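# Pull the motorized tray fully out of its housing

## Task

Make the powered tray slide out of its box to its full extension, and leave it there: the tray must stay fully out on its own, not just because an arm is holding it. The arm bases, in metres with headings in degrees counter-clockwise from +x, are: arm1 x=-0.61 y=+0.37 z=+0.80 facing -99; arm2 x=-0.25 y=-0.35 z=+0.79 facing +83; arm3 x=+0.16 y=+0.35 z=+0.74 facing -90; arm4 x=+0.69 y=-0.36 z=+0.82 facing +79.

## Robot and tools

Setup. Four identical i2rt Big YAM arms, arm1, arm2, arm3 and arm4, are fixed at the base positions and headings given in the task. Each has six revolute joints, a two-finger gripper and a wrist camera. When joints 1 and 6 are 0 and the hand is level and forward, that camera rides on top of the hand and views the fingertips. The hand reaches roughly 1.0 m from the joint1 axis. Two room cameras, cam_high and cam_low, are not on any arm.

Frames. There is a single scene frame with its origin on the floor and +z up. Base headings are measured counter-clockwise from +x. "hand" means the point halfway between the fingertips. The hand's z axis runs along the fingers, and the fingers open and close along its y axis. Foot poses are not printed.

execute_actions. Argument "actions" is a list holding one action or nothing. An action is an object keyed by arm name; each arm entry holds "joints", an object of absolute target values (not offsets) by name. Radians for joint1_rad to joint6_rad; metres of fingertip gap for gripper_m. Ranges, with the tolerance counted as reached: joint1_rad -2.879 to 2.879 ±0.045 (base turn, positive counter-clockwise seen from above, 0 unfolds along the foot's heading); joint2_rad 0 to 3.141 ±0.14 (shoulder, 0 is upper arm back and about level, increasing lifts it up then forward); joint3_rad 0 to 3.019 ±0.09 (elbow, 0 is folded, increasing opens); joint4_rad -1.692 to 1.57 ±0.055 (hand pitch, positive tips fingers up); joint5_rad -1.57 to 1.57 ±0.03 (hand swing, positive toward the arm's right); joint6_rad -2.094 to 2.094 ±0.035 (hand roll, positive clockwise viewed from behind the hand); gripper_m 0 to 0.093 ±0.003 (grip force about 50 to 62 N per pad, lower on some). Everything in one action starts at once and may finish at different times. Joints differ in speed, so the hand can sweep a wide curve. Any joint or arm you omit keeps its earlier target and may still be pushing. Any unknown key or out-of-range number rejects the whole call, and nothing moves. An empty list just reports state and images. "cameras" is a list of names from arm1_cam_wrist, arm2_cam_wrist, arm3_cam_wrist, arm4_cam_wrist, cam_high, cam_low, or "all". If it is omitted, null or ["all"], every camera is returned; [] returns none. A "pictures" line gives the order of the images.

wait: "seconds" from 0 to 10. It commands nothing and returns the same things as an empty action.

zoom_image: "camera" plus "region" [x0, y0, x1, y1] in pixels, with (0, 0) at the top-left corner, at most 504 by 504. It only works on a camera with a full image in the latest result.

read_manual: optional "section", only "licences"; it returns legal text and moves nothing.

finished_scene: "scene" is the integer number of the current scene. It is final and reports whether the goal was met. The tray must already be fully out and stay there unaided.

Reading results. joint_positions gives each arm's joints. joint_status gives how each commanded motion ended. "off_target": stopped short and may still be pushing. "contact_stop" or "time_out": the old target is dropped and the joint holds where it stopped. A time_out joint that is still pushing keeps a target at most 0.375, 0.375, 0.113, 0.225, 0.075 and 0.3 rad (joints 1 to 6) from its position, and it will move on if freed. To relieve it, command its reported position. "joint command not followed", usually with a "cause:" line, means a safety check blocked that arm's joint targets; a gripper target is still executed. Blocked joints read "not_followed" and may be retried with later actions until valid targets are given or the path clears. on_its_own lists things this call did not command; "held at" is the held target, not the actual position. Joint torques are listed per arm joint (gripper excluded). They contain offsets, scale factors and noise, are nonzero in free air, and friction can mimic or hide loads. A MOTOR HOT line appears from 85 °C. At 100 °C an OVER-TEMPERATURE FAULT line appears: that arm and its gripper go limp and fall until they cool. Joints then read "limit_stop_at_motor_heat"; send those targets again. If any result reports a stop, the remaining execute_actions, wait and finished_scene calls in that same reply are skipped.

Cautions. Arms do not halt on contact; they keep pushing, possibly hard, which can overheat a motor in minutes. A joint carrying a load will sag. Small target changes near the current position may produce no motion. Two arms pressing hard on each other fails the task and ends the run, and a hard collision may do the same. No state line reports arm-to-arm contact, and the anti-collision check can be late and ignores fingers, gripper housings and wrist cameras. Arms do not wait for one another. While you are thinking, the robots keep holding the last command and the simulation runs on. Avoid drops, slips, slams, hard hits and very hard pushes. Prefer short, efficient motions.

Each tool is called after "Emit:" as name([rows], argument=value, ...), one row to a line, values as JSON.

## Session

Emit:
execute_actions(actions=[])

Scene clock: 0.00 s.
Joint torques (N m, as the arm reports them, + toward a larger angle): no reading
Motor temperatures (°C, as the motors report them): arm1=[29 31 33 29 28 28] | arm2=[29 31 32 29 29 26] | arm3=[27 32 35 26 30 30] | arm4=[27 30 33 27 27 27]
arm1.joint_positions: joint1_rad=+0.247 joint2_rad=+0.353 joint3_rad=+1.671 joint4_rad=-1.347 joint5_rad=-0.173 joint6_rad=-0.307 gripper_m=+0.094
arm1.joint_status: not commanded
arm1.hand: x=-0.5729 y=+0.3356 z=+1.4828 quat_wxyz=(-0.481, -0.346, -0.633, +0.498) (m; scene frame)
arm2.joint_positions: joint1_rad=-0.138 joint2_rad=+0.394 joint3_rad=+1.447 joint4_rad=-1.354 joint5_rad=-0.045 joint6_rad=-0.597 gripper_m=+0.095
arm2.joint_status: not commanded
arm2.hand: x=-0.2223 y=-0.2323 z=+1.3910 quat_wxyz=(-0.551, +0.660, -0.458, -0.228) (m; scene frame)
arm3.joint_positions: joint1_rad=+0.271 joint2_rad=+0.610 joint3_rad=+1.349 joint4_rad=-1.397 joint5_rad=+0.056 joint6_rad=+0.569 gripper_m=+0.094
arm3.joint_status: not commanded
arm3.hand: x=+0.2094 y=+0.1307 z=+1.2445 quat_wxyz=(-0.401, -0.731, -0.522, +0.181) (m; scene frame)
arm4.joint_positions: joint1_rad=-0.750 joint2_rad=+0.287 joint3_rad=+1.712 joint4_rad=-1.163 joint5_rad=-0.111 joint6_rad=-0.268 gripper_m=+0.094
arm4.joint_status: not commanded
arm4.hand: x=+0.6592 y=-0.3656 z=+1.5605 quat_wxyz=(-0.773, +0.299, -0.531, -0.175) (m; scene frame)
pictures: arm1_cam_wrist, arm2_cam_wrist, arm3_cam_wrist, arm4_cam_wrist, cam_high, cam_low
Images, in order (width x height): arm1_cam_wrist 504x504, arm2_cam_wrist 504x504, arm3_cam_wrist 504x504, arm4_cam_wrist 504x504, cam_high 504x504, cam_low 504x504.

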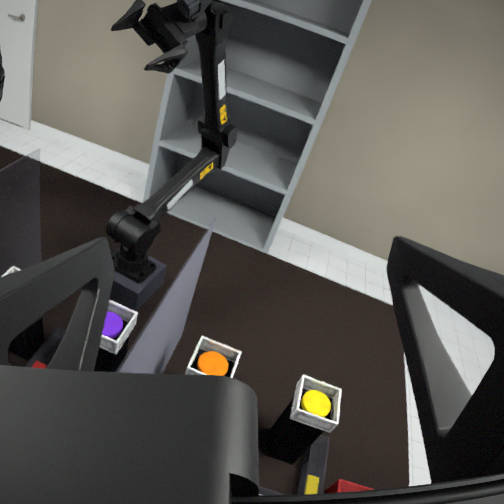

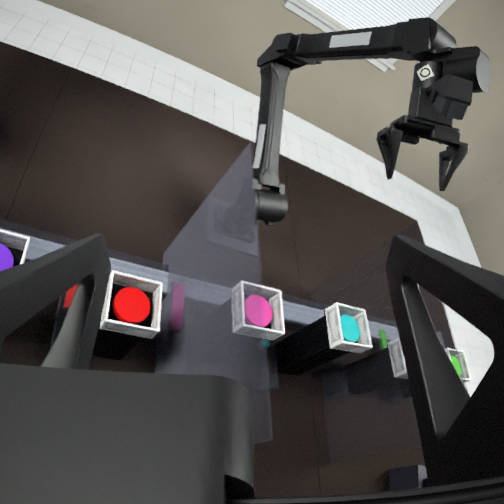

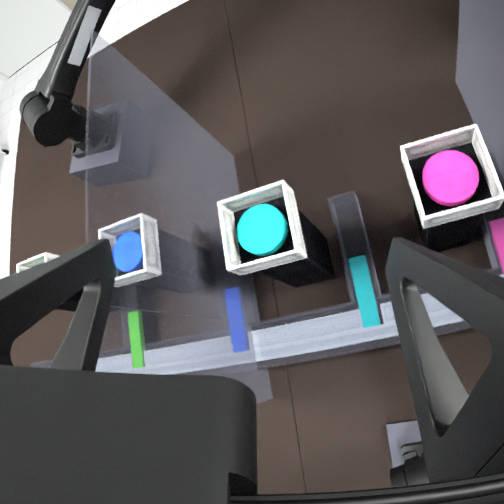

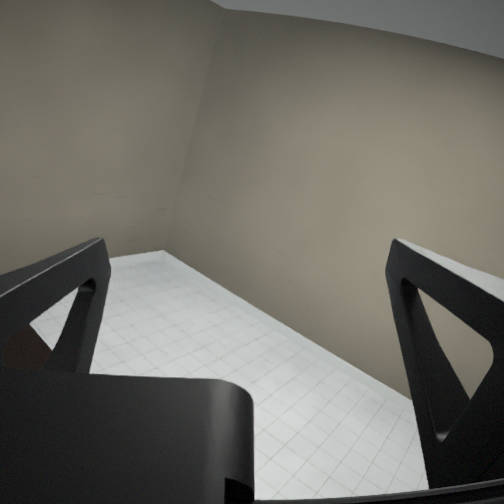

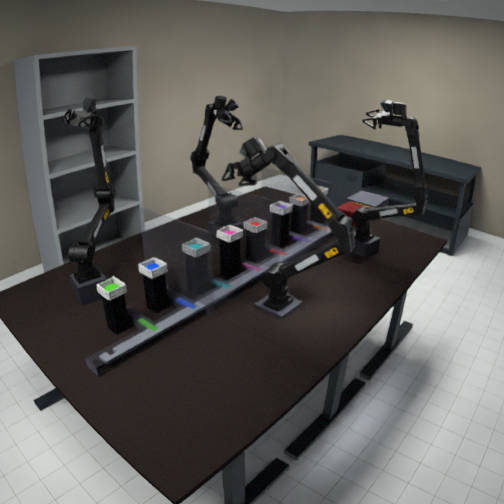

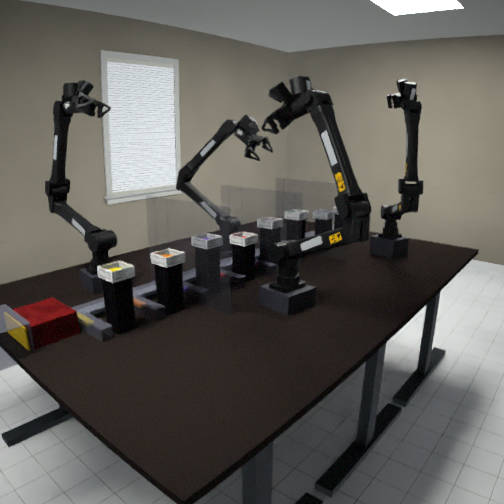

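Emit:
execute_actions([
  {"arm1":{"joints":{"joint1_rad":0.32,"joint2_rad":1.24,"joint3_rad":1.11,"joint4_rad":-1.27,"joint5_rad":0,"joint6_rad":0,"gripper_m":0}},"arm2":{"joints":{"joint1_rad":-0.24,"joint2_rad":1.22,"joint3_rad":1.05,"joint4_rad":-1.27,"joint5_rad":0,"joint6_rad":0,"gripper_m":0}},"arm3":{"joints":{"joint1_rad":0.4,"joint2_rad":1.17,"joint3_rad":1.2,"joint4_rad":-1.4,"joint5_rad":0,"joint6_rad":0,"gripper_m":0}},"arm4":{"joints":{"joint1_rad":0.03,"joint2_rad":1.2,"joint3_rad":0.96,"joint4_rad":-1.22,"joint5_rad":0,"joint6_rad":0,"gripper_m":0}}},
])

Scene clock: 8.53 s.
Joint torques (N m, as the arm reports them, + toward a larger angle): arm1=[  3.17 -10.2   11.14   0.84   0.07   0.26] | arm2=[-1.74 -6.88  8.8   0.94  0.14  0.32] | arm3=[  1.07 -10.23   9.43   0.8   -0.09  -0.35] | arm4=[ 1.7  -7.86  8.81  0.57 -0.1   0.18]
Motor temperatures (°C, as the motors report them): arm1=[29 32 34 29 28 28] | arm2=[29 31 34 29 29 26] | arm3=[27 32 38 27 30 30] | arm4=[27 31 33 27 27 27]
arm1.joint_positions: joint1_rad=+0.315 joint2_rad=+1.240 joint3_rad=+1.087 joint4_rad=-1.272 joint5_rad=-0.003 joint6_rad=-0.015 gripper_m=+0.000
arm1.joint_status: all done
arm1.hand: x=-0.5451 y=-0.0043 z=+1.0001 quat_wxyz=(-0.051, -0.640, -0.765, +0.043) (m; scene frame)
arm2.joint_positions: joint1_rad=-0.237 joint2_rad=+1.211 joint3_rad=+1.042 joint4_rad=-1.274 joint5_rad=-0.004 joint6_rad=-0.016 gripper_m=+0.001
arm2.joint_status: all done
arm2.hand: x=-0.1229 y=-0.0118 z=+0.9955 quat_wxyz=(-0.051, +0.573, -0.817, -0.044) (m; scene frame)
arm3.joint_positions: joint1_rad=+0.396 joint2_rad=+1.171 joint3_rad=+1.192 joint4_rad=-1.397 joint5_rad=+0.004 joint6_rad=+0.013 gripper_m=+0.000
arm3.joint_status: all done
arm3.hand: x=+0.2982 y=+0.0138 z=+1.0067 quat_wxyz=(-0.079, -0.559, -0.823, +0.054) (m; scene frame)
arm4.joint_positions: joint1_rad=+0.025 joint2_rad=+1.190 joint3_rad=+0.955 joint4_rad=-1.213 joint5_rad=+0.002 joint6_rad=-0.014 gripper_m=+0.001
arm4.joint_status: all done
arm4.hand: x=+0.7520 y=-0.0201 z=+0.9917 quat_wxyz=(-0.047, +0.647, -0.760, -0.042) (m; scene frame)
pictures: arm1_cam_wrist, arm2_cam_wrist, arm3_cam_wrist, arm4_cam_wrist, cam_high, cam_low
Images, in order (width x height): arm1_cam_wrist 504x504, arm2_cam_wrist 504x504, arm3_cam_wrist 504x504, arm4_cam_wrist 504x504, cam_high 504x504, cam_low 504x504.

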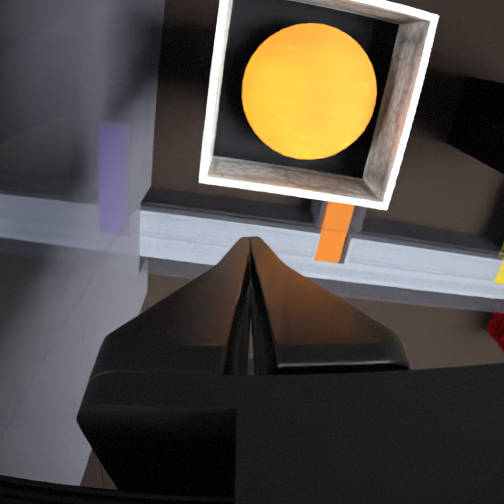

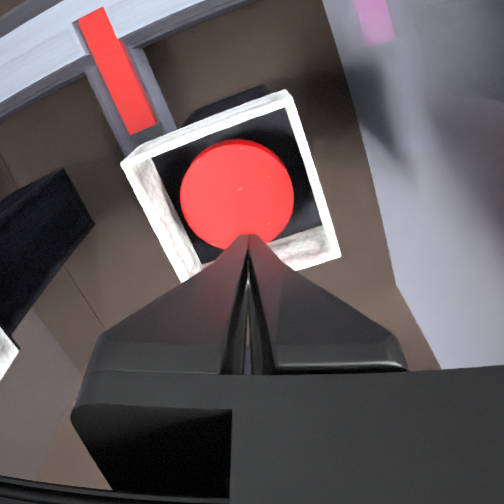

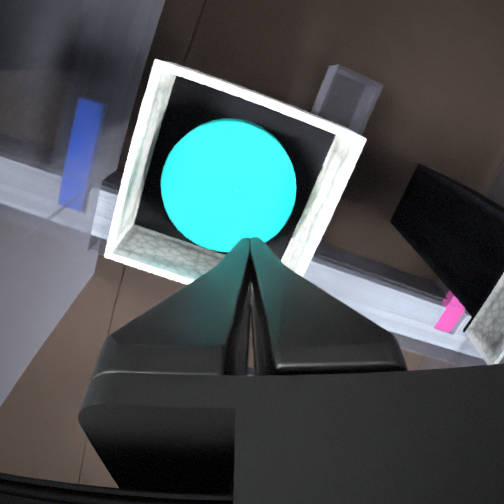

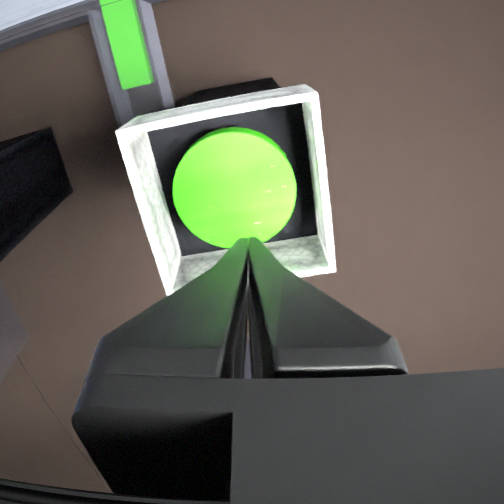

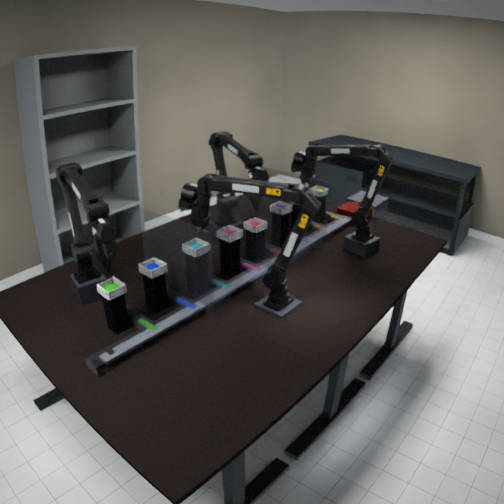

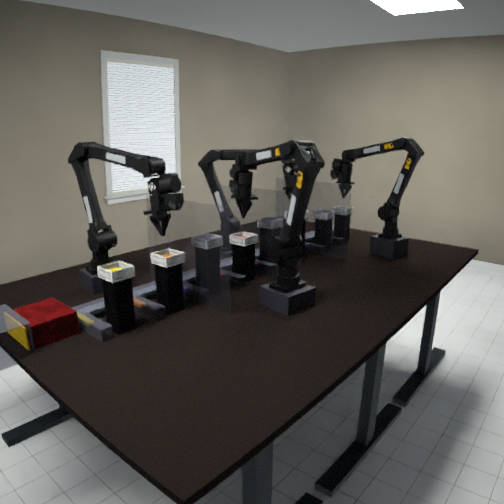

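Emit:
execute_actions([
  {"arm1":{"joints":{"joint1_rad":0.25,"joint2_rad":1.33,"joint4_rad":-1.14}},"arm2":{"joints":{"joint1_rad":-0.22,"joint2_rad":1.37,"joint4_rad":-1.38}},"arm3":{"joints":{"joint1_rad":0.425,"joint2_rad":1.27,"joint4_rad":-1.49}},"arm4":{"joints":{"joint1_rad":0.055,"joint2_rad":1.35,"joint4_rad":-1.28}}},
])

Scene clock: 16.20 s.
Joint torques (N m, as the arm reports them, + toward a larger angle): arm1=[  1.27 -11.38  10.83   1.33   0.14   0.24] | arm2=[-0.82 -9.77  8.13 -0.13  0.13  0.32] | arm3=[  1.14 -10.77   9.04  -0.07  -0.1   -0.32] | arm4=[  2.18 -10.6    8.03  -0.11  -0.11   0.18]
Motor temperatures (°C, as the motors report them): arm1=[29 32 37 29 28 28] | arm2=[29 32 36 29 29 26] | arm3=[27 32 40 27 30 30] | arm4=[27 31 36 27 27 27]
arm1.joint_positions: joint1_rad=+0.252 joint2_rad=+1.340 joint3_rad=+1.087 joint4_rad=-1.155 joint5_rad=-0.001 joint6_rad=-0.014 gripper_m=+0.000
arm1.joint_status: all done
arm1.hand: x=-0.5658 y=-0.0414 z=+0.9671 quat_wxyz=(-0.055, -0.664, -0.744, +0.051) (m; scene frame)
arm2.joint_positions: joint1_rad=-0.226 joint2_rad=+1.379 joint3_rad=+1.042 joint4_rad=-1.372 joint5_rad=-0.003 joint6_rad=-0.015 gripper_m=+0.001
arm2.joint_status: all done
arm2.hand: x=-0.1329 y=-0.0261 z=+0.9402 quat_wxyz=(+0.059, +0.577, -0.814, +0.031) (m; scene frame)
arm3.joint_positions: joint1_rad=+0.418 joint2_rad=+1.274 joint3_rad=+1.192 joint4_rad=-1.473 joint5_rad=+0.004 joint6_rad=+0.012 gripper_m=+0.000
arm3.joint_status: all done
arm3.hand: x=+0.3035 y=+0.0227 z=+0.9697 quat_wxyz=(-0.005, -0.552, -0.834, +0.004) (m; scene frame)
arm4.joint_positions: joint1_rad=+0.044 joint2_rad=+1.355 joint3_rad=+0.955 joint4_rad=-1.269 joint5_rad=+0.002 joint6_rad=-0.014 gripper_m=+0.001
arm4.joint_status: all done
arm4.hand: x=+0.7437 y=-0.0297 z=+0.9388 quat_wxyz=(+0.038, +0.655, -0.754, +0.029) (m; scene frame)
pictures: arm1_cam_wrist, arm2_cam_wrist, arm3_cam_wrist, arm4_cam_wrist, cam_high, cam_low
Images, in order (width x height): arm1_cam_wrist 504x504, arm2_cam_wrist 504x504, arm3_cam_wrist 504x504, arm4_cam_wrist 504x504, cam_high 504x504, cam_low 504x504.

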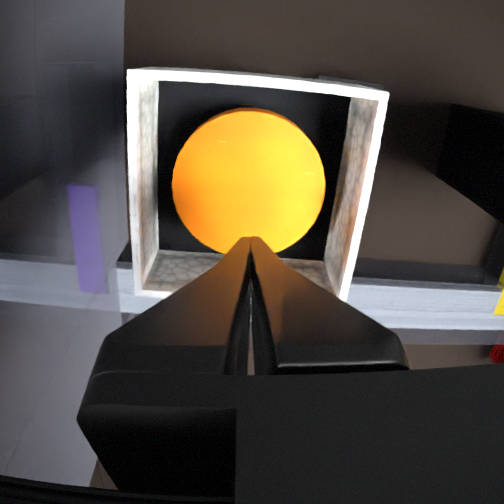

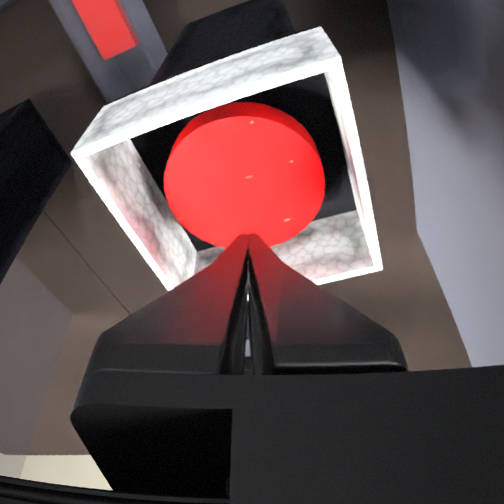

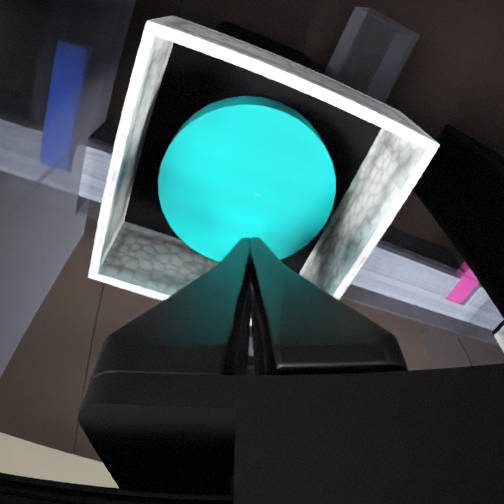

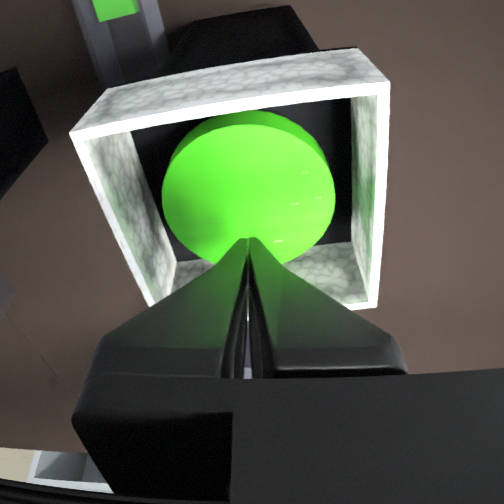

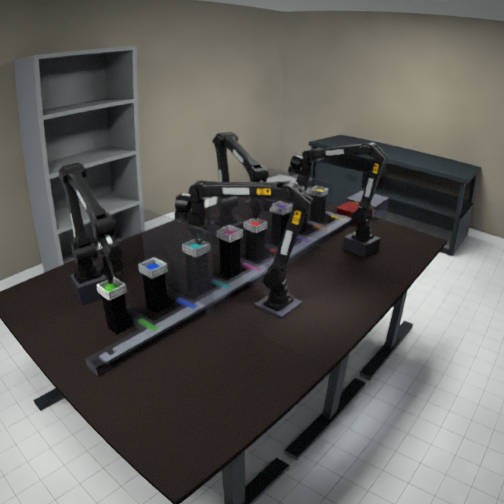

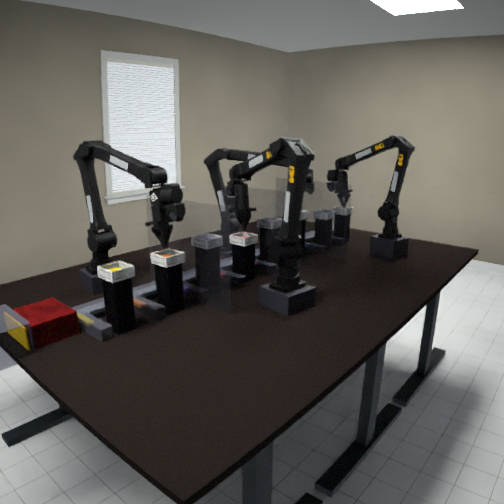

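Emit:
execute_actions([
  {"arm1":{"joints":{"joint2_rad":1.5}},"arm2":{"joints":{"joint2_rad":1.53,"joint4_rad":-1.33}},"arm3":{"joints":{"joint2_rad":1.39}},"arm4":{"joints":{"joint2_rad":1.49,"joint4_rad":-1.24}}},
], cameras=[])

Emit:
wait(seconds=10)

Emit:
zoom_image(camera="cam_low", region=[60, 190, 360, 350])

Emit:
zoom_image(camera="cam_high", region=[80, 190, 360, 380])

Scene clock: 24.00 s.
Joint torques (N m, as the arm reports them, + toward a larger angle): arm1=[  0.69 -10.63   8.62   0.87   0.04   0.22] | arm2=[-0.83 -7.65  6.83  0.65  0.12  0.31] | arm3=[ 1.01 -8.68  7.88  0.19 -0.1  -0.31] | arm4=[ 2.29 -7.7   6.74  0.96 -0.11  0.18]
Motor temperatures (°C, as the motors report them): arm1=[29 32 38 29 28 28] | arm2=[29 32 36 29 29 26] | arm3=[27 32 42 26 30 30] | arm4=[27 31 37 27 27 27]
arm1.joint_positions: joint1_rad=+0.252 joint2_rad=+1.462 joint3_rad=+1.108 joint4_rad=-1.151 joint5_rad=-0.001 joint6_rad=-0.014 gripper_m=+0.000
arm1.joint_status: all done
arm1.hand: x=-0.5648 y=-0.0529 z=+0.9272 quat_wxyz=(-0.020, -0.666, -0.746, +0.019) (m; scene frame)
arm2.joint_positions: joint1_rad=-0.226 joint2_rad=+1.495 joint3_rad=+1.055 joint4_rad=-1.341 joint5_rad=-0.003 joint6_rad=-0.015 gripper_m=+0.001
arm2.joint_status: all done
arm2.hand: x=-0.1289 y=-0.0143 z=+0.9048 quat_wxyz=(+0.089, +0.576, -0.811, +0.052) (m; scene frame)
arm3.joint_positions: joint1_rad=+0.418 joint2_rad=+1.348 joint3_rad=+1.205 joint4_rad=-1.483 joint5_rad=+0.004 joint6_rad=+0.012 gripper_m=+0.000
arm3.joint_status: all done
arm3.hand: x=+0.3069 y=+0.0150 z=+0.9492 quat_wxyz=(+0.025, -0.551, -0.834, -0.015) (m; scene frame)
arm4.joint_positions: joint1_rad=+0.044 joint2_rad=+1.445 joint3_rad=+0.968 joint4_rad=-1.254 joint5_rad=+0.002 joint6_rad=-0.014 gripper_m=+0.000
arm4.joint_status: all done
arm4.hand: x=+0.7447 y=-0.0227 z=+0.9141 quat_wxyz=(+0.061, +0.654, -0.753, +0.049) (m; scene frame)
pictures: none
No camera images: the call's "cameras" was empty. Leave "cameras" out to get every camera's image.

Scene clock: 34.00 s.
Joint torques (N m, as the arm reports them, + toward a larger angle): arm1=[ 1.73 -8.76  8.71  1.16  0.02  0.23] | arm2=[-0.8  -7.41  6.88  0.58  0.11  0.32] | arm3=[ 0.93 -8.62  7.85  0.2  -0.07 -0.33] | arm4=[ 2.37 -7.68  6.78  0.98 -0.1   0.18]
Motor temperatures (°C, as the motors report them): arm1=[29 32 38 29 28 28] | arm2=[29 32 36 29 29 26] | arm3=[27 32 42 26 30 30] | arm4=[27 31 37 27 27 27]
arm1.joint_positions: joint1_rad=+0.252 joint2_rad=+1.462 joint3_rad=+1.108 joint4_rad=-1.151 joint5_rad=-0.001 joint6_rad=-0.014 gripper_m=+0.000
arm1.joint_status: all done
arm1.hand: x=-0.5648 y=-0.0529 z=+0.9272 quat_wxyz=(-0.020, -0.666, -0.746, +0.019) (m; scene frame)
arm2.joint_positions: joint1_rad=-0.226 joint2_rad=+1.495 joint3_rad=+1.055 joint4_rad=-1.341 joint5_rad=-0.003 joint6_rad=-0.015 gripper_m=+0.001
arm2.joint_status: all done
arm2.hand: x=-0.1289 y=-0.0143 z=+0.9048 quat_wxyz=(+0.089, +0.576, -0.811, +0.052) (m; scene frame)
arm3.joint_positions: joint1_rad=+0.418 joint2_rad=+1.348 joint3_rad=+1.205 joint4_rad=-1.483 joint5_rad=+0.004 joint6_rad=+0.012 gripper_m=+0.000
arm3.joint_status: all done
arm3.hand: x=+0.3069 y=+0.0150 z=+0.9492 quat_wxyz=(+0.025, -0.551, -0.834, -0.015) (m; scene frame)
arm4.joint_positions: joint1_rad=+0.044 joint2_rad=+1.445 joint3_rad=+0.968 joint4_rad=-1.254 joint5_rad=+0.002 joint6_rad=-0.014 gripper_m=+0.000
arm4.joint_status: all done
arm4.hand: x=+0.7447 y=-0.0227 z=+0.9141 quat_wxyz=(+0.061, +0.654, -0.753, +0.049) (m; scene frame)
wait: 10.00 s; at rest by 0.27 s
pictures: arm1_cam_wrist, arm2_cam_wrist, arm3_cam_wrist, arm4_cam_wrist, cam_high, cam_low
Images, in order (width x height): arm1_cam_wrist 504x504, arm2_cam_wrist 504x504, arm3_cam_wrist 504x504, arm4_cam_wrist 504x504, cam_high 504x504, cam_low 504x504.

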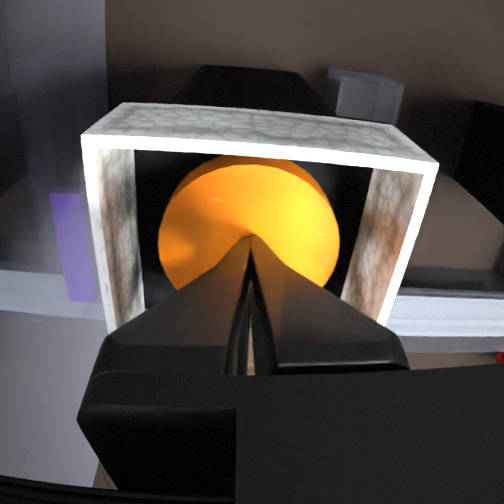

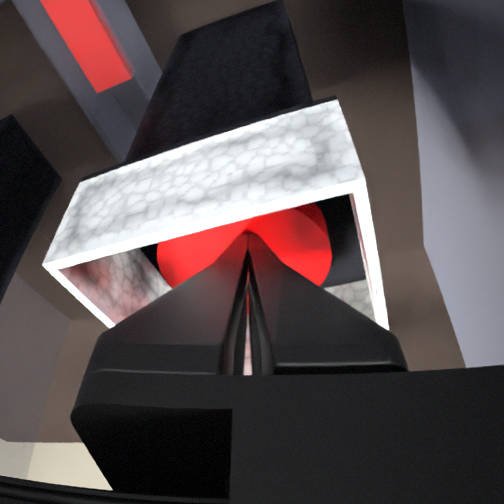

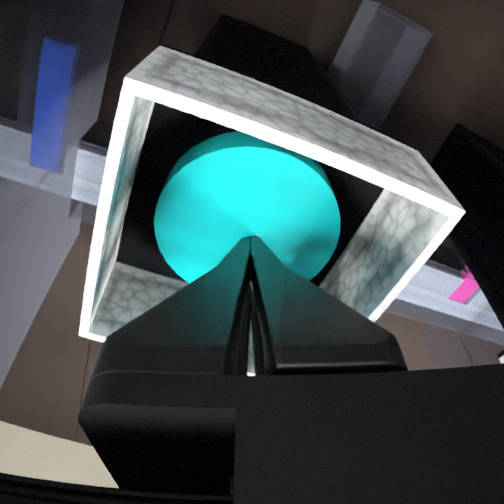

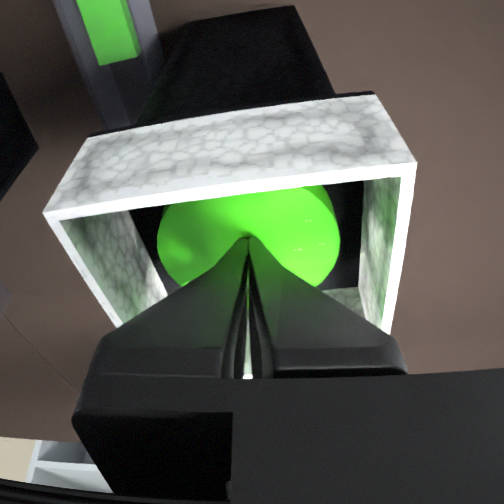

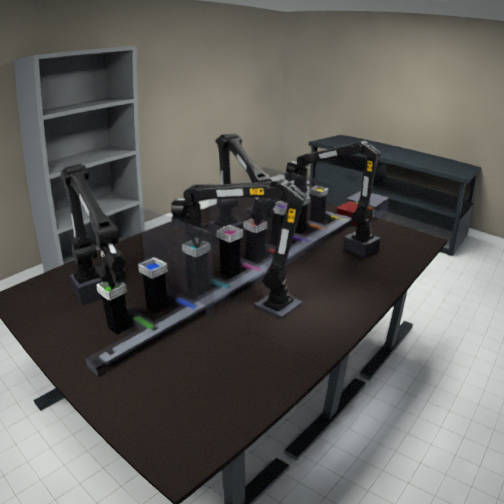

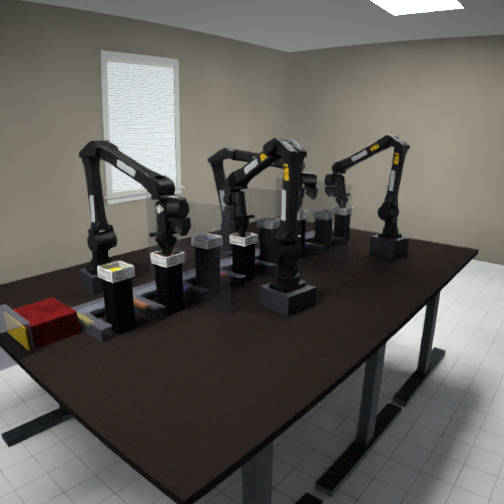

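Region (60, 190, 360, 350) of cam_low's 504x504 image, scaled by 1.680, with more detail than that image has; it fills the top 269 rows of this view, and the rest is white.

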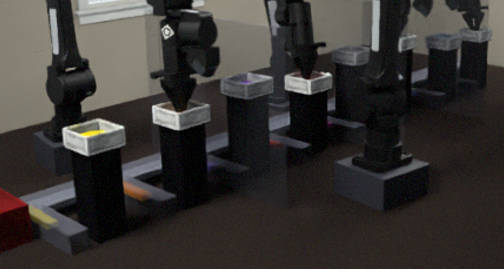

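Region (80, 190, 360, 380) of cam_high's 504x504 image, scaled by 1.800, with more detail than that image has; it fills the top 342 rows of this view, and the rest is white.

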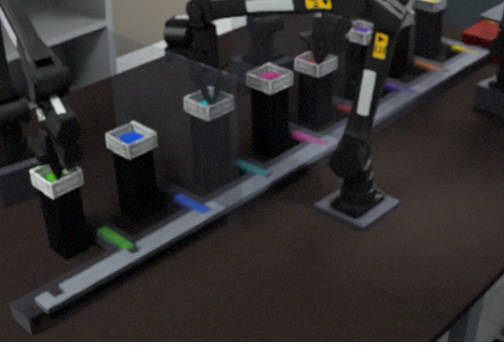

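Emit:
wait(seconds=8)

Emit:
wait(seconds=8)

Scene clock: 47.33 s.
Joint torques (N m, as the arm reports them, + toward a larger angle): arm1=[  1.68 -10.16   8.72   0.97   0.09   0.24] | arm2=[-0.77 -7.41  6.9   0.59  0.11  0.31] | arm3=[ 0.77 -8.56  8.09  0.16 -0.07 -0.32] | arm4=[ 2.16 -7.7   6.78  0.93 -0.11  0.19]
Motor temperatures (°C, as the motors report them): arm1=[29 32 38 29 28 28] | arm2=[29 32 36 29 29 26] | arm3=[27 32 42 26 30 30] | arm4=[27 31 38 27 27 27]
arm1.joint_positions: joint1_rad=+0.252 joint2_rad=+1.462 joint3_rad=+1.108 joint4_rad=-1.151 joint5_rad=-0.001 joint6_rad=-0.014 gripper_m=+0.000
arm1.joint_status: all done
arm1.hand: x=-0.5648 y=-0.0529 z=+0.9272 quat_wxyz=(-0.020, -0.666, -0.746, +0.019) (m; scene frame)
arm2.joint_positions: joint1_rad=-0.226 joint2_rad=+1.495 joint3_rad=+1.055 joint4_rad=-1.341 joint5_rad=-0.003 joint6_rad=-0.015 gripper_m=+0.001
arm2.joint_status: all done
arm2.hand: x=-0.1289 y=-0.0143 z=+0.9048 quat_wxyz=(+0.089, +0.576, -0.811, +0.052) (m; scene frame)
arm3.joint_positions: joint1_rad=+0.418 joint2_rad=+1.348 joint3_rad=+1.205 joint4_rad=-1.483 joint5_rad=+0.004 joint6_rad=+0.012 gripper_m=+0.000
arm3.joint_status: all done
arm3.hand: x=+0.3069 y=+0.0150 z=+0.9492 quat_wxyz=(+0.025, -0.551, -0.834, -0.015) (m; scene frame)
arm4.joint_positions: joint1_rad=+0.044 joint2_rad=+1.445 joint3_rad=+0.968 joint4_rad=-1.254 joint5_rad=+0.002 joint6_rad=-0.014 gripper_m=+0.000
arm4.joint_status: all done
arm4.hand: x=+0.7447 y=-0.0227 z=+0.9141 quat_wxyz=(+0.061, +0.654, -0.753, +0.049) (m; scene frame)
wait: 8.00 s; at rest from the start
pictures: arm1_cam_wrist, arm2_cam_wrist, arm3_cam_wrist, arm4_cam_wrist, cam_high, cam_low
Images, in order (width x height): arm1_cam_wrist 504x504, arm2_cam_wrist 504x504, arm3_cam_wrist 504x504, arm4_cam_wrist 504x504, cam_high 504x504, cam_low 504x504.

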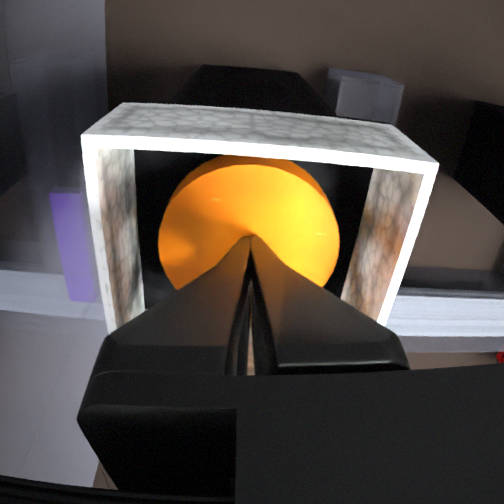

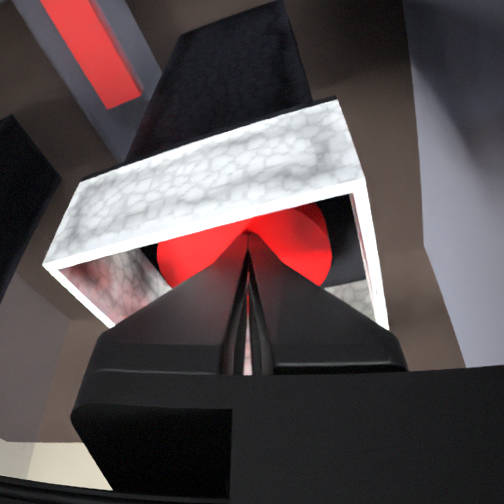

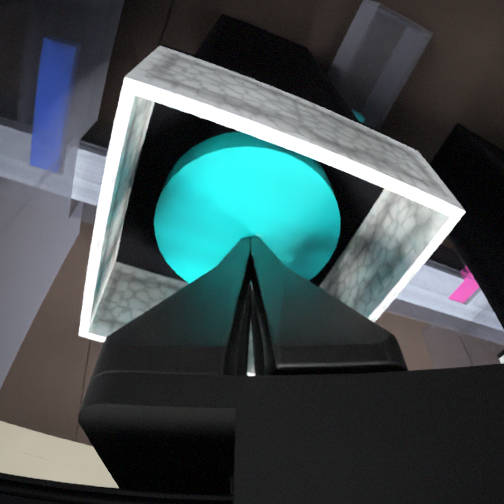

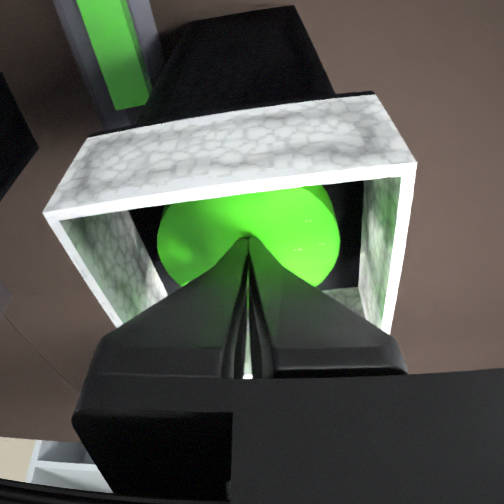

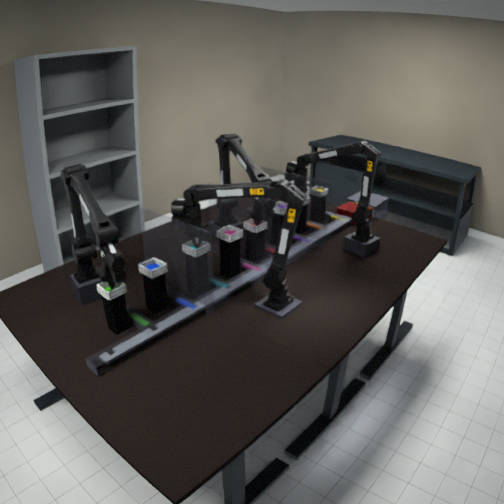

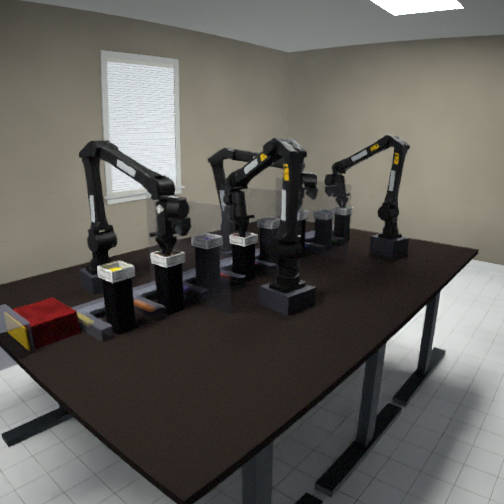

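Scene clock: 55.33 s.
Joint torques (N m, as the arm reports them, + toward a larger angle): arm1=[  1.37 -10.09   8.71   1.09   0.09   0.3 ] | arm2=[-0.79 -7.39  6.87  0.61  0.11  0.31] | arm3=[ 0.93 -8.28  7.98  0.14 -0.08 -0.34] | arm4=[ 2.21 -7.67  6.78  0.94 -0.1   0.17]
Motor temperatures (°C, as the motors report them): arm1=[29 32 38 29 28 28] | arm2=[29 32 36 29 29 26] | arm3=[27 33 42 26 30 30] | arm4=[27 31 38 27 27 27]
arm1.joint_positions: joint1_rad=+0.252 joint2_rad=+1.462 joint3_rad=+1.108 joint4_rad=-1.151 joint5_rad=-0.001 joint6_rad=-0.014 gripper_m=+0.000
arm1.joint_status: all done
arm1.hand: x=-0.5648 y=-0.0529 z=+0.9272 quat_wxyz=(-0.020, -0.666, -0.746, +0.019) (m; scene frame)
arm2.joint_positions: joint1_rad=-0.226 joint2_rad=+1.495 joint3_rad=+1.055 joint4_rad=-1.341 joint5_rad=-0.003 joint6_rad=-0.015 gripper_m=+0.001
arm2.joint_status: all done
arm2.hand: x=-0.1289 y=-0.0143 z=+0.9048 quat_wxyz=(+0.089, +0.576, -0.811, +0.052) (m; scene frame)
arm3.joint_positions: joint1_rad=+0.418 joint2_rad=+1.348 joint3_rad=+1.205 joint4_rad=-1.483 joint5_rad=+0.004 joint6_rad=+0.012 gripper_m=+0.000
arm3.joint_status: all done
arm3.hand: x=+0.3069 y=+0.0150 z=+0.9492 quat_wxyz=(+0.025, -0.551, -0.834, -0.015) (m; scene frame)
arm4.joint_positions: joint1_rad=+0.044 joint2_rad=+1.445 joint3_rad=+0.968 joint4_rad=-1.254 joint5_rad=+0.002 joint6_rad=-0.014 gripper_m=+0.000
arm4.joint_status: all done
arm4.hand: x=+0.7447 y=-0.0227 z=+0.9141 quat_wxyz=(+0.061, +0.654, -0.753, +0.049) (m; scene frame)
wait: 8.00 s; at rest by 0.27 s
pictures: arm1_cam_wrist, arm2_cam_wrist, arm3_cam_wrist, arm4_cam_wrist, cam_high, cam_low
Images, in order (width x height): arm1_cam_wrist 504x504, arm2_cam_wrist 504x504, arm3_cam_wrist 504x504, arm4_cam_wrist 504x504, cam_high 504x504, cam_low 504x504.

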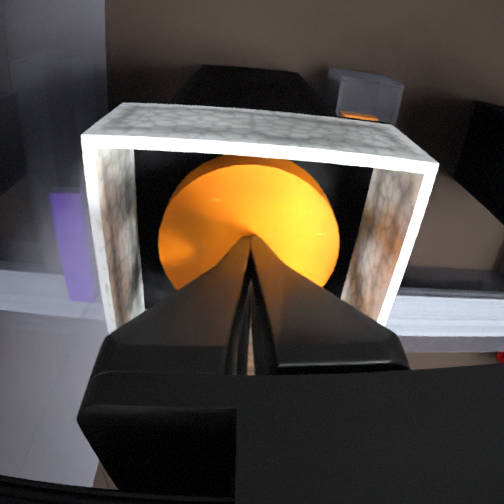

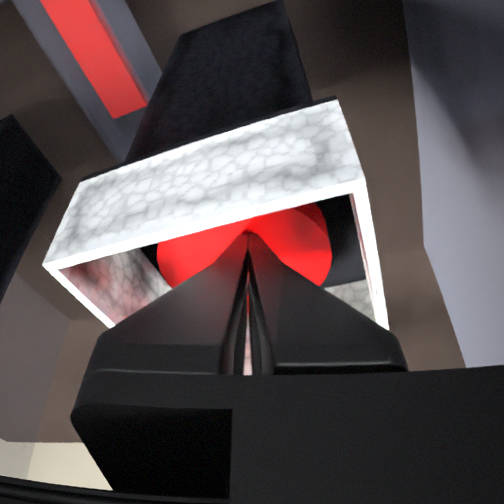

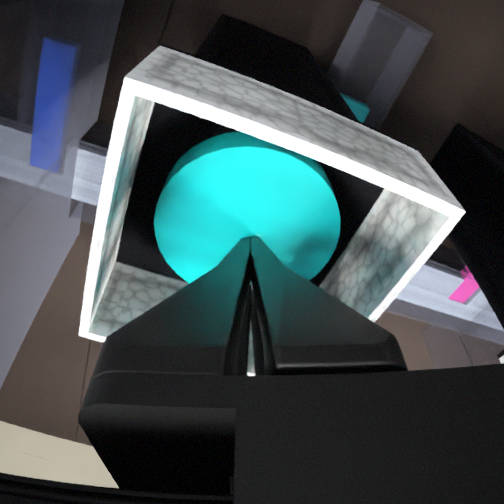

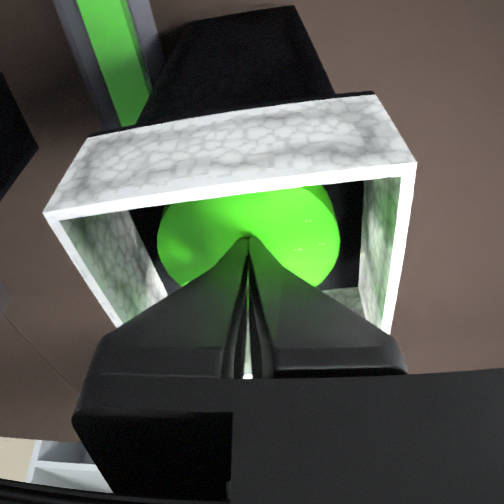

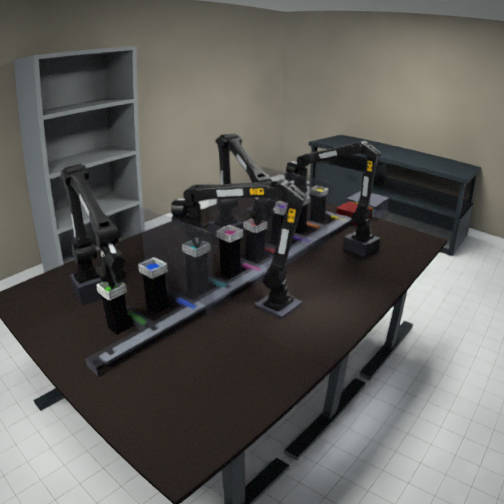

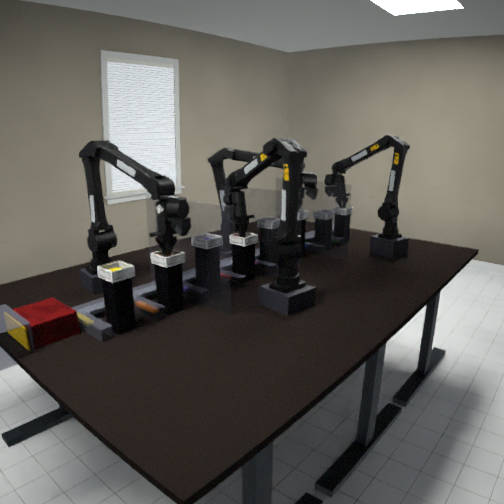

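Emit:
execute_actions([
  {"arm1":{"joints":{"joint2_rad":1.33}},"arm4":{"joints":{"joint2_rad":1.25}}},
], cameras=[])

Emit:
execute_actions([
  {"arm1":{"joints":{"joint1_rad":-0.245,"joint2_rad":1.39,"joint3_rad":1.19}},"arm4":{"joints":{"joint1_rad":0.665,"joint4_rad":-1.11}}},
], cameras=["arm1_cam_wrist","arm4_cam_wrist"])

Scene clock: 63.53 s.
Joint torques (N m, as the arm reports them, + toward a larger angle): arm1=[  1.38 -10.45   9.1    1.06   0.15   0.3 ] | arm2=[-0.79 -7.44  6.9   0.61  0.11  0.31] | arm3=[ 1.13 -8.48  8.05  0.16 -0.08 -0.32] | arm4=[ 2.19 -7.93  7.73  1.29 -0.11  0.16]
Motor temperatures (°C, as the motors report them): arm1=[29 32 39 29 28 28] | arm2=[29 32 36 29 29 26] | arm3=[27 33 42 26 30 30] | arm4=[27 31 38 27 27 27]
arm1.joint_positions: joint1_rad=+0.252 joint2_rad=+1.321 joint3_rad=+1.108 joint4_rad=-1.150 joint5_rad=-0.001 joint6_rad=-0.014 gripper_m=+0.000
arm1.joint_status: all done
arm1.hand: x=-0.5651 y=-0.0490 z=+0.9834 quat_wxyz=(-0.072, -0.663, -0.742, +0.066) (m; scene frame)
arm2.joint_positions: joint1_rad=-0.226 joint2_rad=+1.495 joint3_rad=+1.055 joint4_rad=-1.341 joint5_rad=-0.003 joint6_rad=-0.015 gripper_m=+0.001
arm2.joint_status: not commanded
arm2.hand: x=-0.1289 y=-0.0143 z=+0.9048 quat_wxyz=(+0.089, +0.576, -0.811, +0.052) (m; scene frame)
arm3.joint_positions: joint1_rad=+0.418 joint2_rad=+1.348 joint3_rad=+1.205 joint4_rad=-1.483 joint5_rad=+0.004 joint6_rad=+0.012 gripper_m=+0.000
arm3.joint_status: not commanded
arm3.hand: x=+0.3069 y=+0.0150 z=+0.9492 quat_wxyz=(+0.025, -0.551, -0.834, -0.015) (m; scene frame)
arm4.joint_positions: joint1_rad=+0.044 joint2_rad=+1.236 joint3_rad=+0.967 joint4_rad=-1.250 joint5_rad=+0.002 joint6_rad=-0.014 gripper_m=+0.000
arm4.joint_status: all done
arm4.hand: x=+0.7451 y=-0.0223 z=+0.9809 quat_wxyz=(-0.020, +0.655, -0.755, -0.019) (m; scene frame)
pictures: none
No camera images: the call's "cameras" was empty. Leave "cameras" out to get every camera's image.

Scene clock: 64.73 s.
Joint torques (N m, as the arm reports them, + toward a larger angle): arm1=[  1.38 -11.74  13.73   1.06  -0.02   0.25] | arm2=[-0.83 -7.45  6.88  0.6   0.12  0.32] | arm3=[ 0.82 -8.48  7.97  0.09 -0.08 -0.31] | arm4=[ 1.76 -8.31  7.97  1.53 -0.08  0.18]
Motor temperatures (°C, as the motors report them): arm1=[29 32 39 29 28 28] | arm2=[29 32 36 29 29 26] | arm3=[27 33 42 26 30 30] | arm4=[27 31 38 27 27 27]
arm1.joint_positions: joint1_rad=-0.249 joint2_rad=+1.396 joint3_rad=+1.130 joint4_rad=-1.150 joint5_rad=+0.001 joint6_rad=-0.013 gripper_m=+0.000
arm1.joint_status: all done
arm1.hand: x=-0.7744 y=-0.0277 z=+0.9634 quat_wxyz=(-0.036, -0.828, -0.556, +0.063) (m; scene frame)
arm2.joint_positions: joint1_rad=-0.226 joint2_rad=+1.495 joint3_rad=+1.055 joint4_rad=-1.341 joint5_rad=-0.003 joint6_rad=-0.015 gripper_m=+0.001
arm2.joint_status: not commanded
arm2.hand: x=-0.1289 y=-0.0143 z=+0.9048 quat_wxyz=(+0.089, +0.576, -0.811, +0.052) (m; scene frame)
arm3.joint_positions: joint1_rad=+0.418 joint2_rad=+1.348 joint3_rad=+1.205 joint4_rad=-1.483 joint5_rad=+0.004 joint6_rad=+0.012 gripper_m=+0.000
arm3.joint_status: not commanded
arm3.hand: x=+0.3069 y=+0.0150 z=+0.9492 quat_wxyz=(+0.025, -0.551, -0.834, -0.015) (m; scene frame)
arm4.joint_positions: joint1_rad=+0.659 joint2_rad=+1.237 joint3_rad=+0.967 joint4_rad=-1.121 joint5_rad=+0.001 joint6_rad=-0.013 gripper_m=+0.000
arm4.joint_status: all done
arm4.hand: x=+0.5259 y=-0.0251 z=+0.9854 quat_wxyz=(-0.049, +0.849, -0.519, -0.079) (m; scene frame)
pictures: arm1_cam_wrist, arm4_cam_wrist
Images, in order (width x height): arm1_cam_wrist 504x504, arm4_cam_wrist 504x504.

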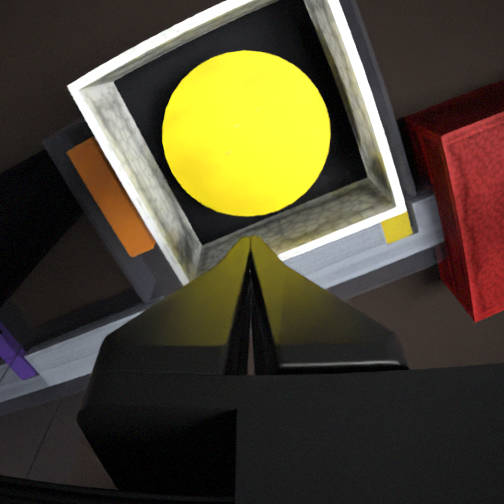

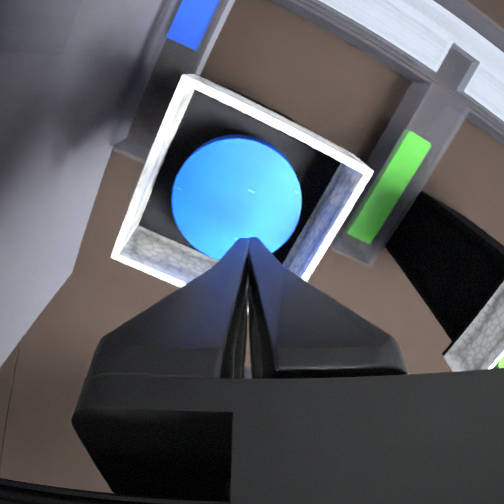

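Elbow sticks when raising; use the wrist.

Emit:
execute_actions([
  {"arm1":{"joints":{"joint3_rad":1.14,"joint4_rad":-1.03}},"arm4":{"joints":{"joint2_rad":1.45,"joint4_rad":-1.15}}},
], cameras=["arm1_cam_wrist","arm4_cam_wrist"])

Scene clock: 69.03 s.
Joint torques (N m, as the arm reports them, + toward a larger angle): arm1=[  2.35 -12.56   9.77   1.55   0.04   0.19] | arm2=[-0.79 -7.41  6.9   0.62  0.11  0.31] | arm3=[ 1.01 -8.9   7.95  0.16 -0.07 -0.34] | arm4=[ 1.78 -9.67  6.58  0.17 -0.09  0.17]
Motor temperatures (°C, as the motors report them): arm1=[29 33 41 29 28 28] | arm2=[29 32 36 29 29 26] | arm3=[27 33 43 26 30 30] | arm4=[27 31 38 27 27 27]
arm1.joint_positions: joint1_rad=-0.249 joint2_rad=+1.396 joint3_rad=+1.130 joint4_rad=-1.046 joint5_rad=+0.001 joint6_rad=-0.013 gripper_m=+0.000
arm1.joint_status: all done
arm1.hand: x=-0.7841 y=-0.0507 z=+0.9684 quat_wxyz=(-0.065, -0.823, -0.554, +0.106) (m; scene frame)
arm2.joint_positions: joint1_rad=-0.226 joint2_rad=+1.495 joint3_rad=+1.055 joint4_rad=-1.341 joint5_rad=-0.003 joint6_rad=-0.015 gripper_m=+0.001
arm2.joint_status: not commanded
arm2.hand: x=-0.1289 y=-0.0143 z=+0.9048 quat_wxyz=(+0.089, +0.576, -0.811, +0.052) (m; scene frame)
arm3.joint_positions: joint1_rad=+0.418 joint2_rad=+1.348 joint3_rad=+1.205 joint4_rad=-1.483 joint5_rad=+0.004 joint6_rad=+0.012 gripper_m=+0.000
arm3.joint_status: not commanded
arm3.hand: x=+0.3069 y=+0.0150 z=+0.9492 quat_wxyz=(+0.025, -0.551, -0.834, -0.015) (m; scene frame)
arm4.joint_positions: joint1_rad=+0.659 joint2_rad=+1.428 joint3_rad=+0.974 joint4_rad=-1.141 joint5_rad=+0.001 joint6_rad=-0.013 gripper_m=+0.000
arm4.joint_status: all done
arm4.hand: x=+0.5263 y=-0.0262 z=+0.9203 quat_wxyz=(+0.005, +0.853, -0.521, +0.007) (m; scene frame)
pictures: arm1_cam_wrist, arm4_cam_wrist
Images, in order (width x height): arm1_cam_wrist 504x504, arm4_cam_wrist 504x504.

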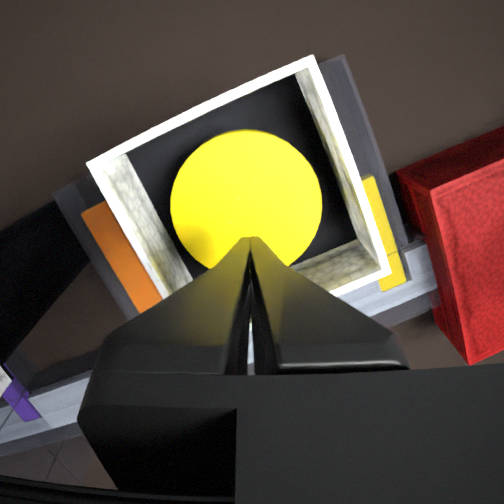

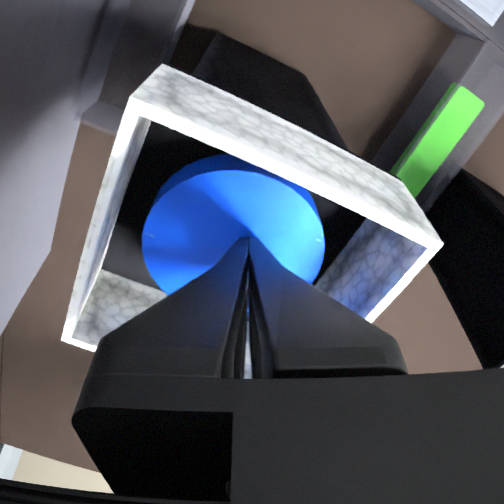

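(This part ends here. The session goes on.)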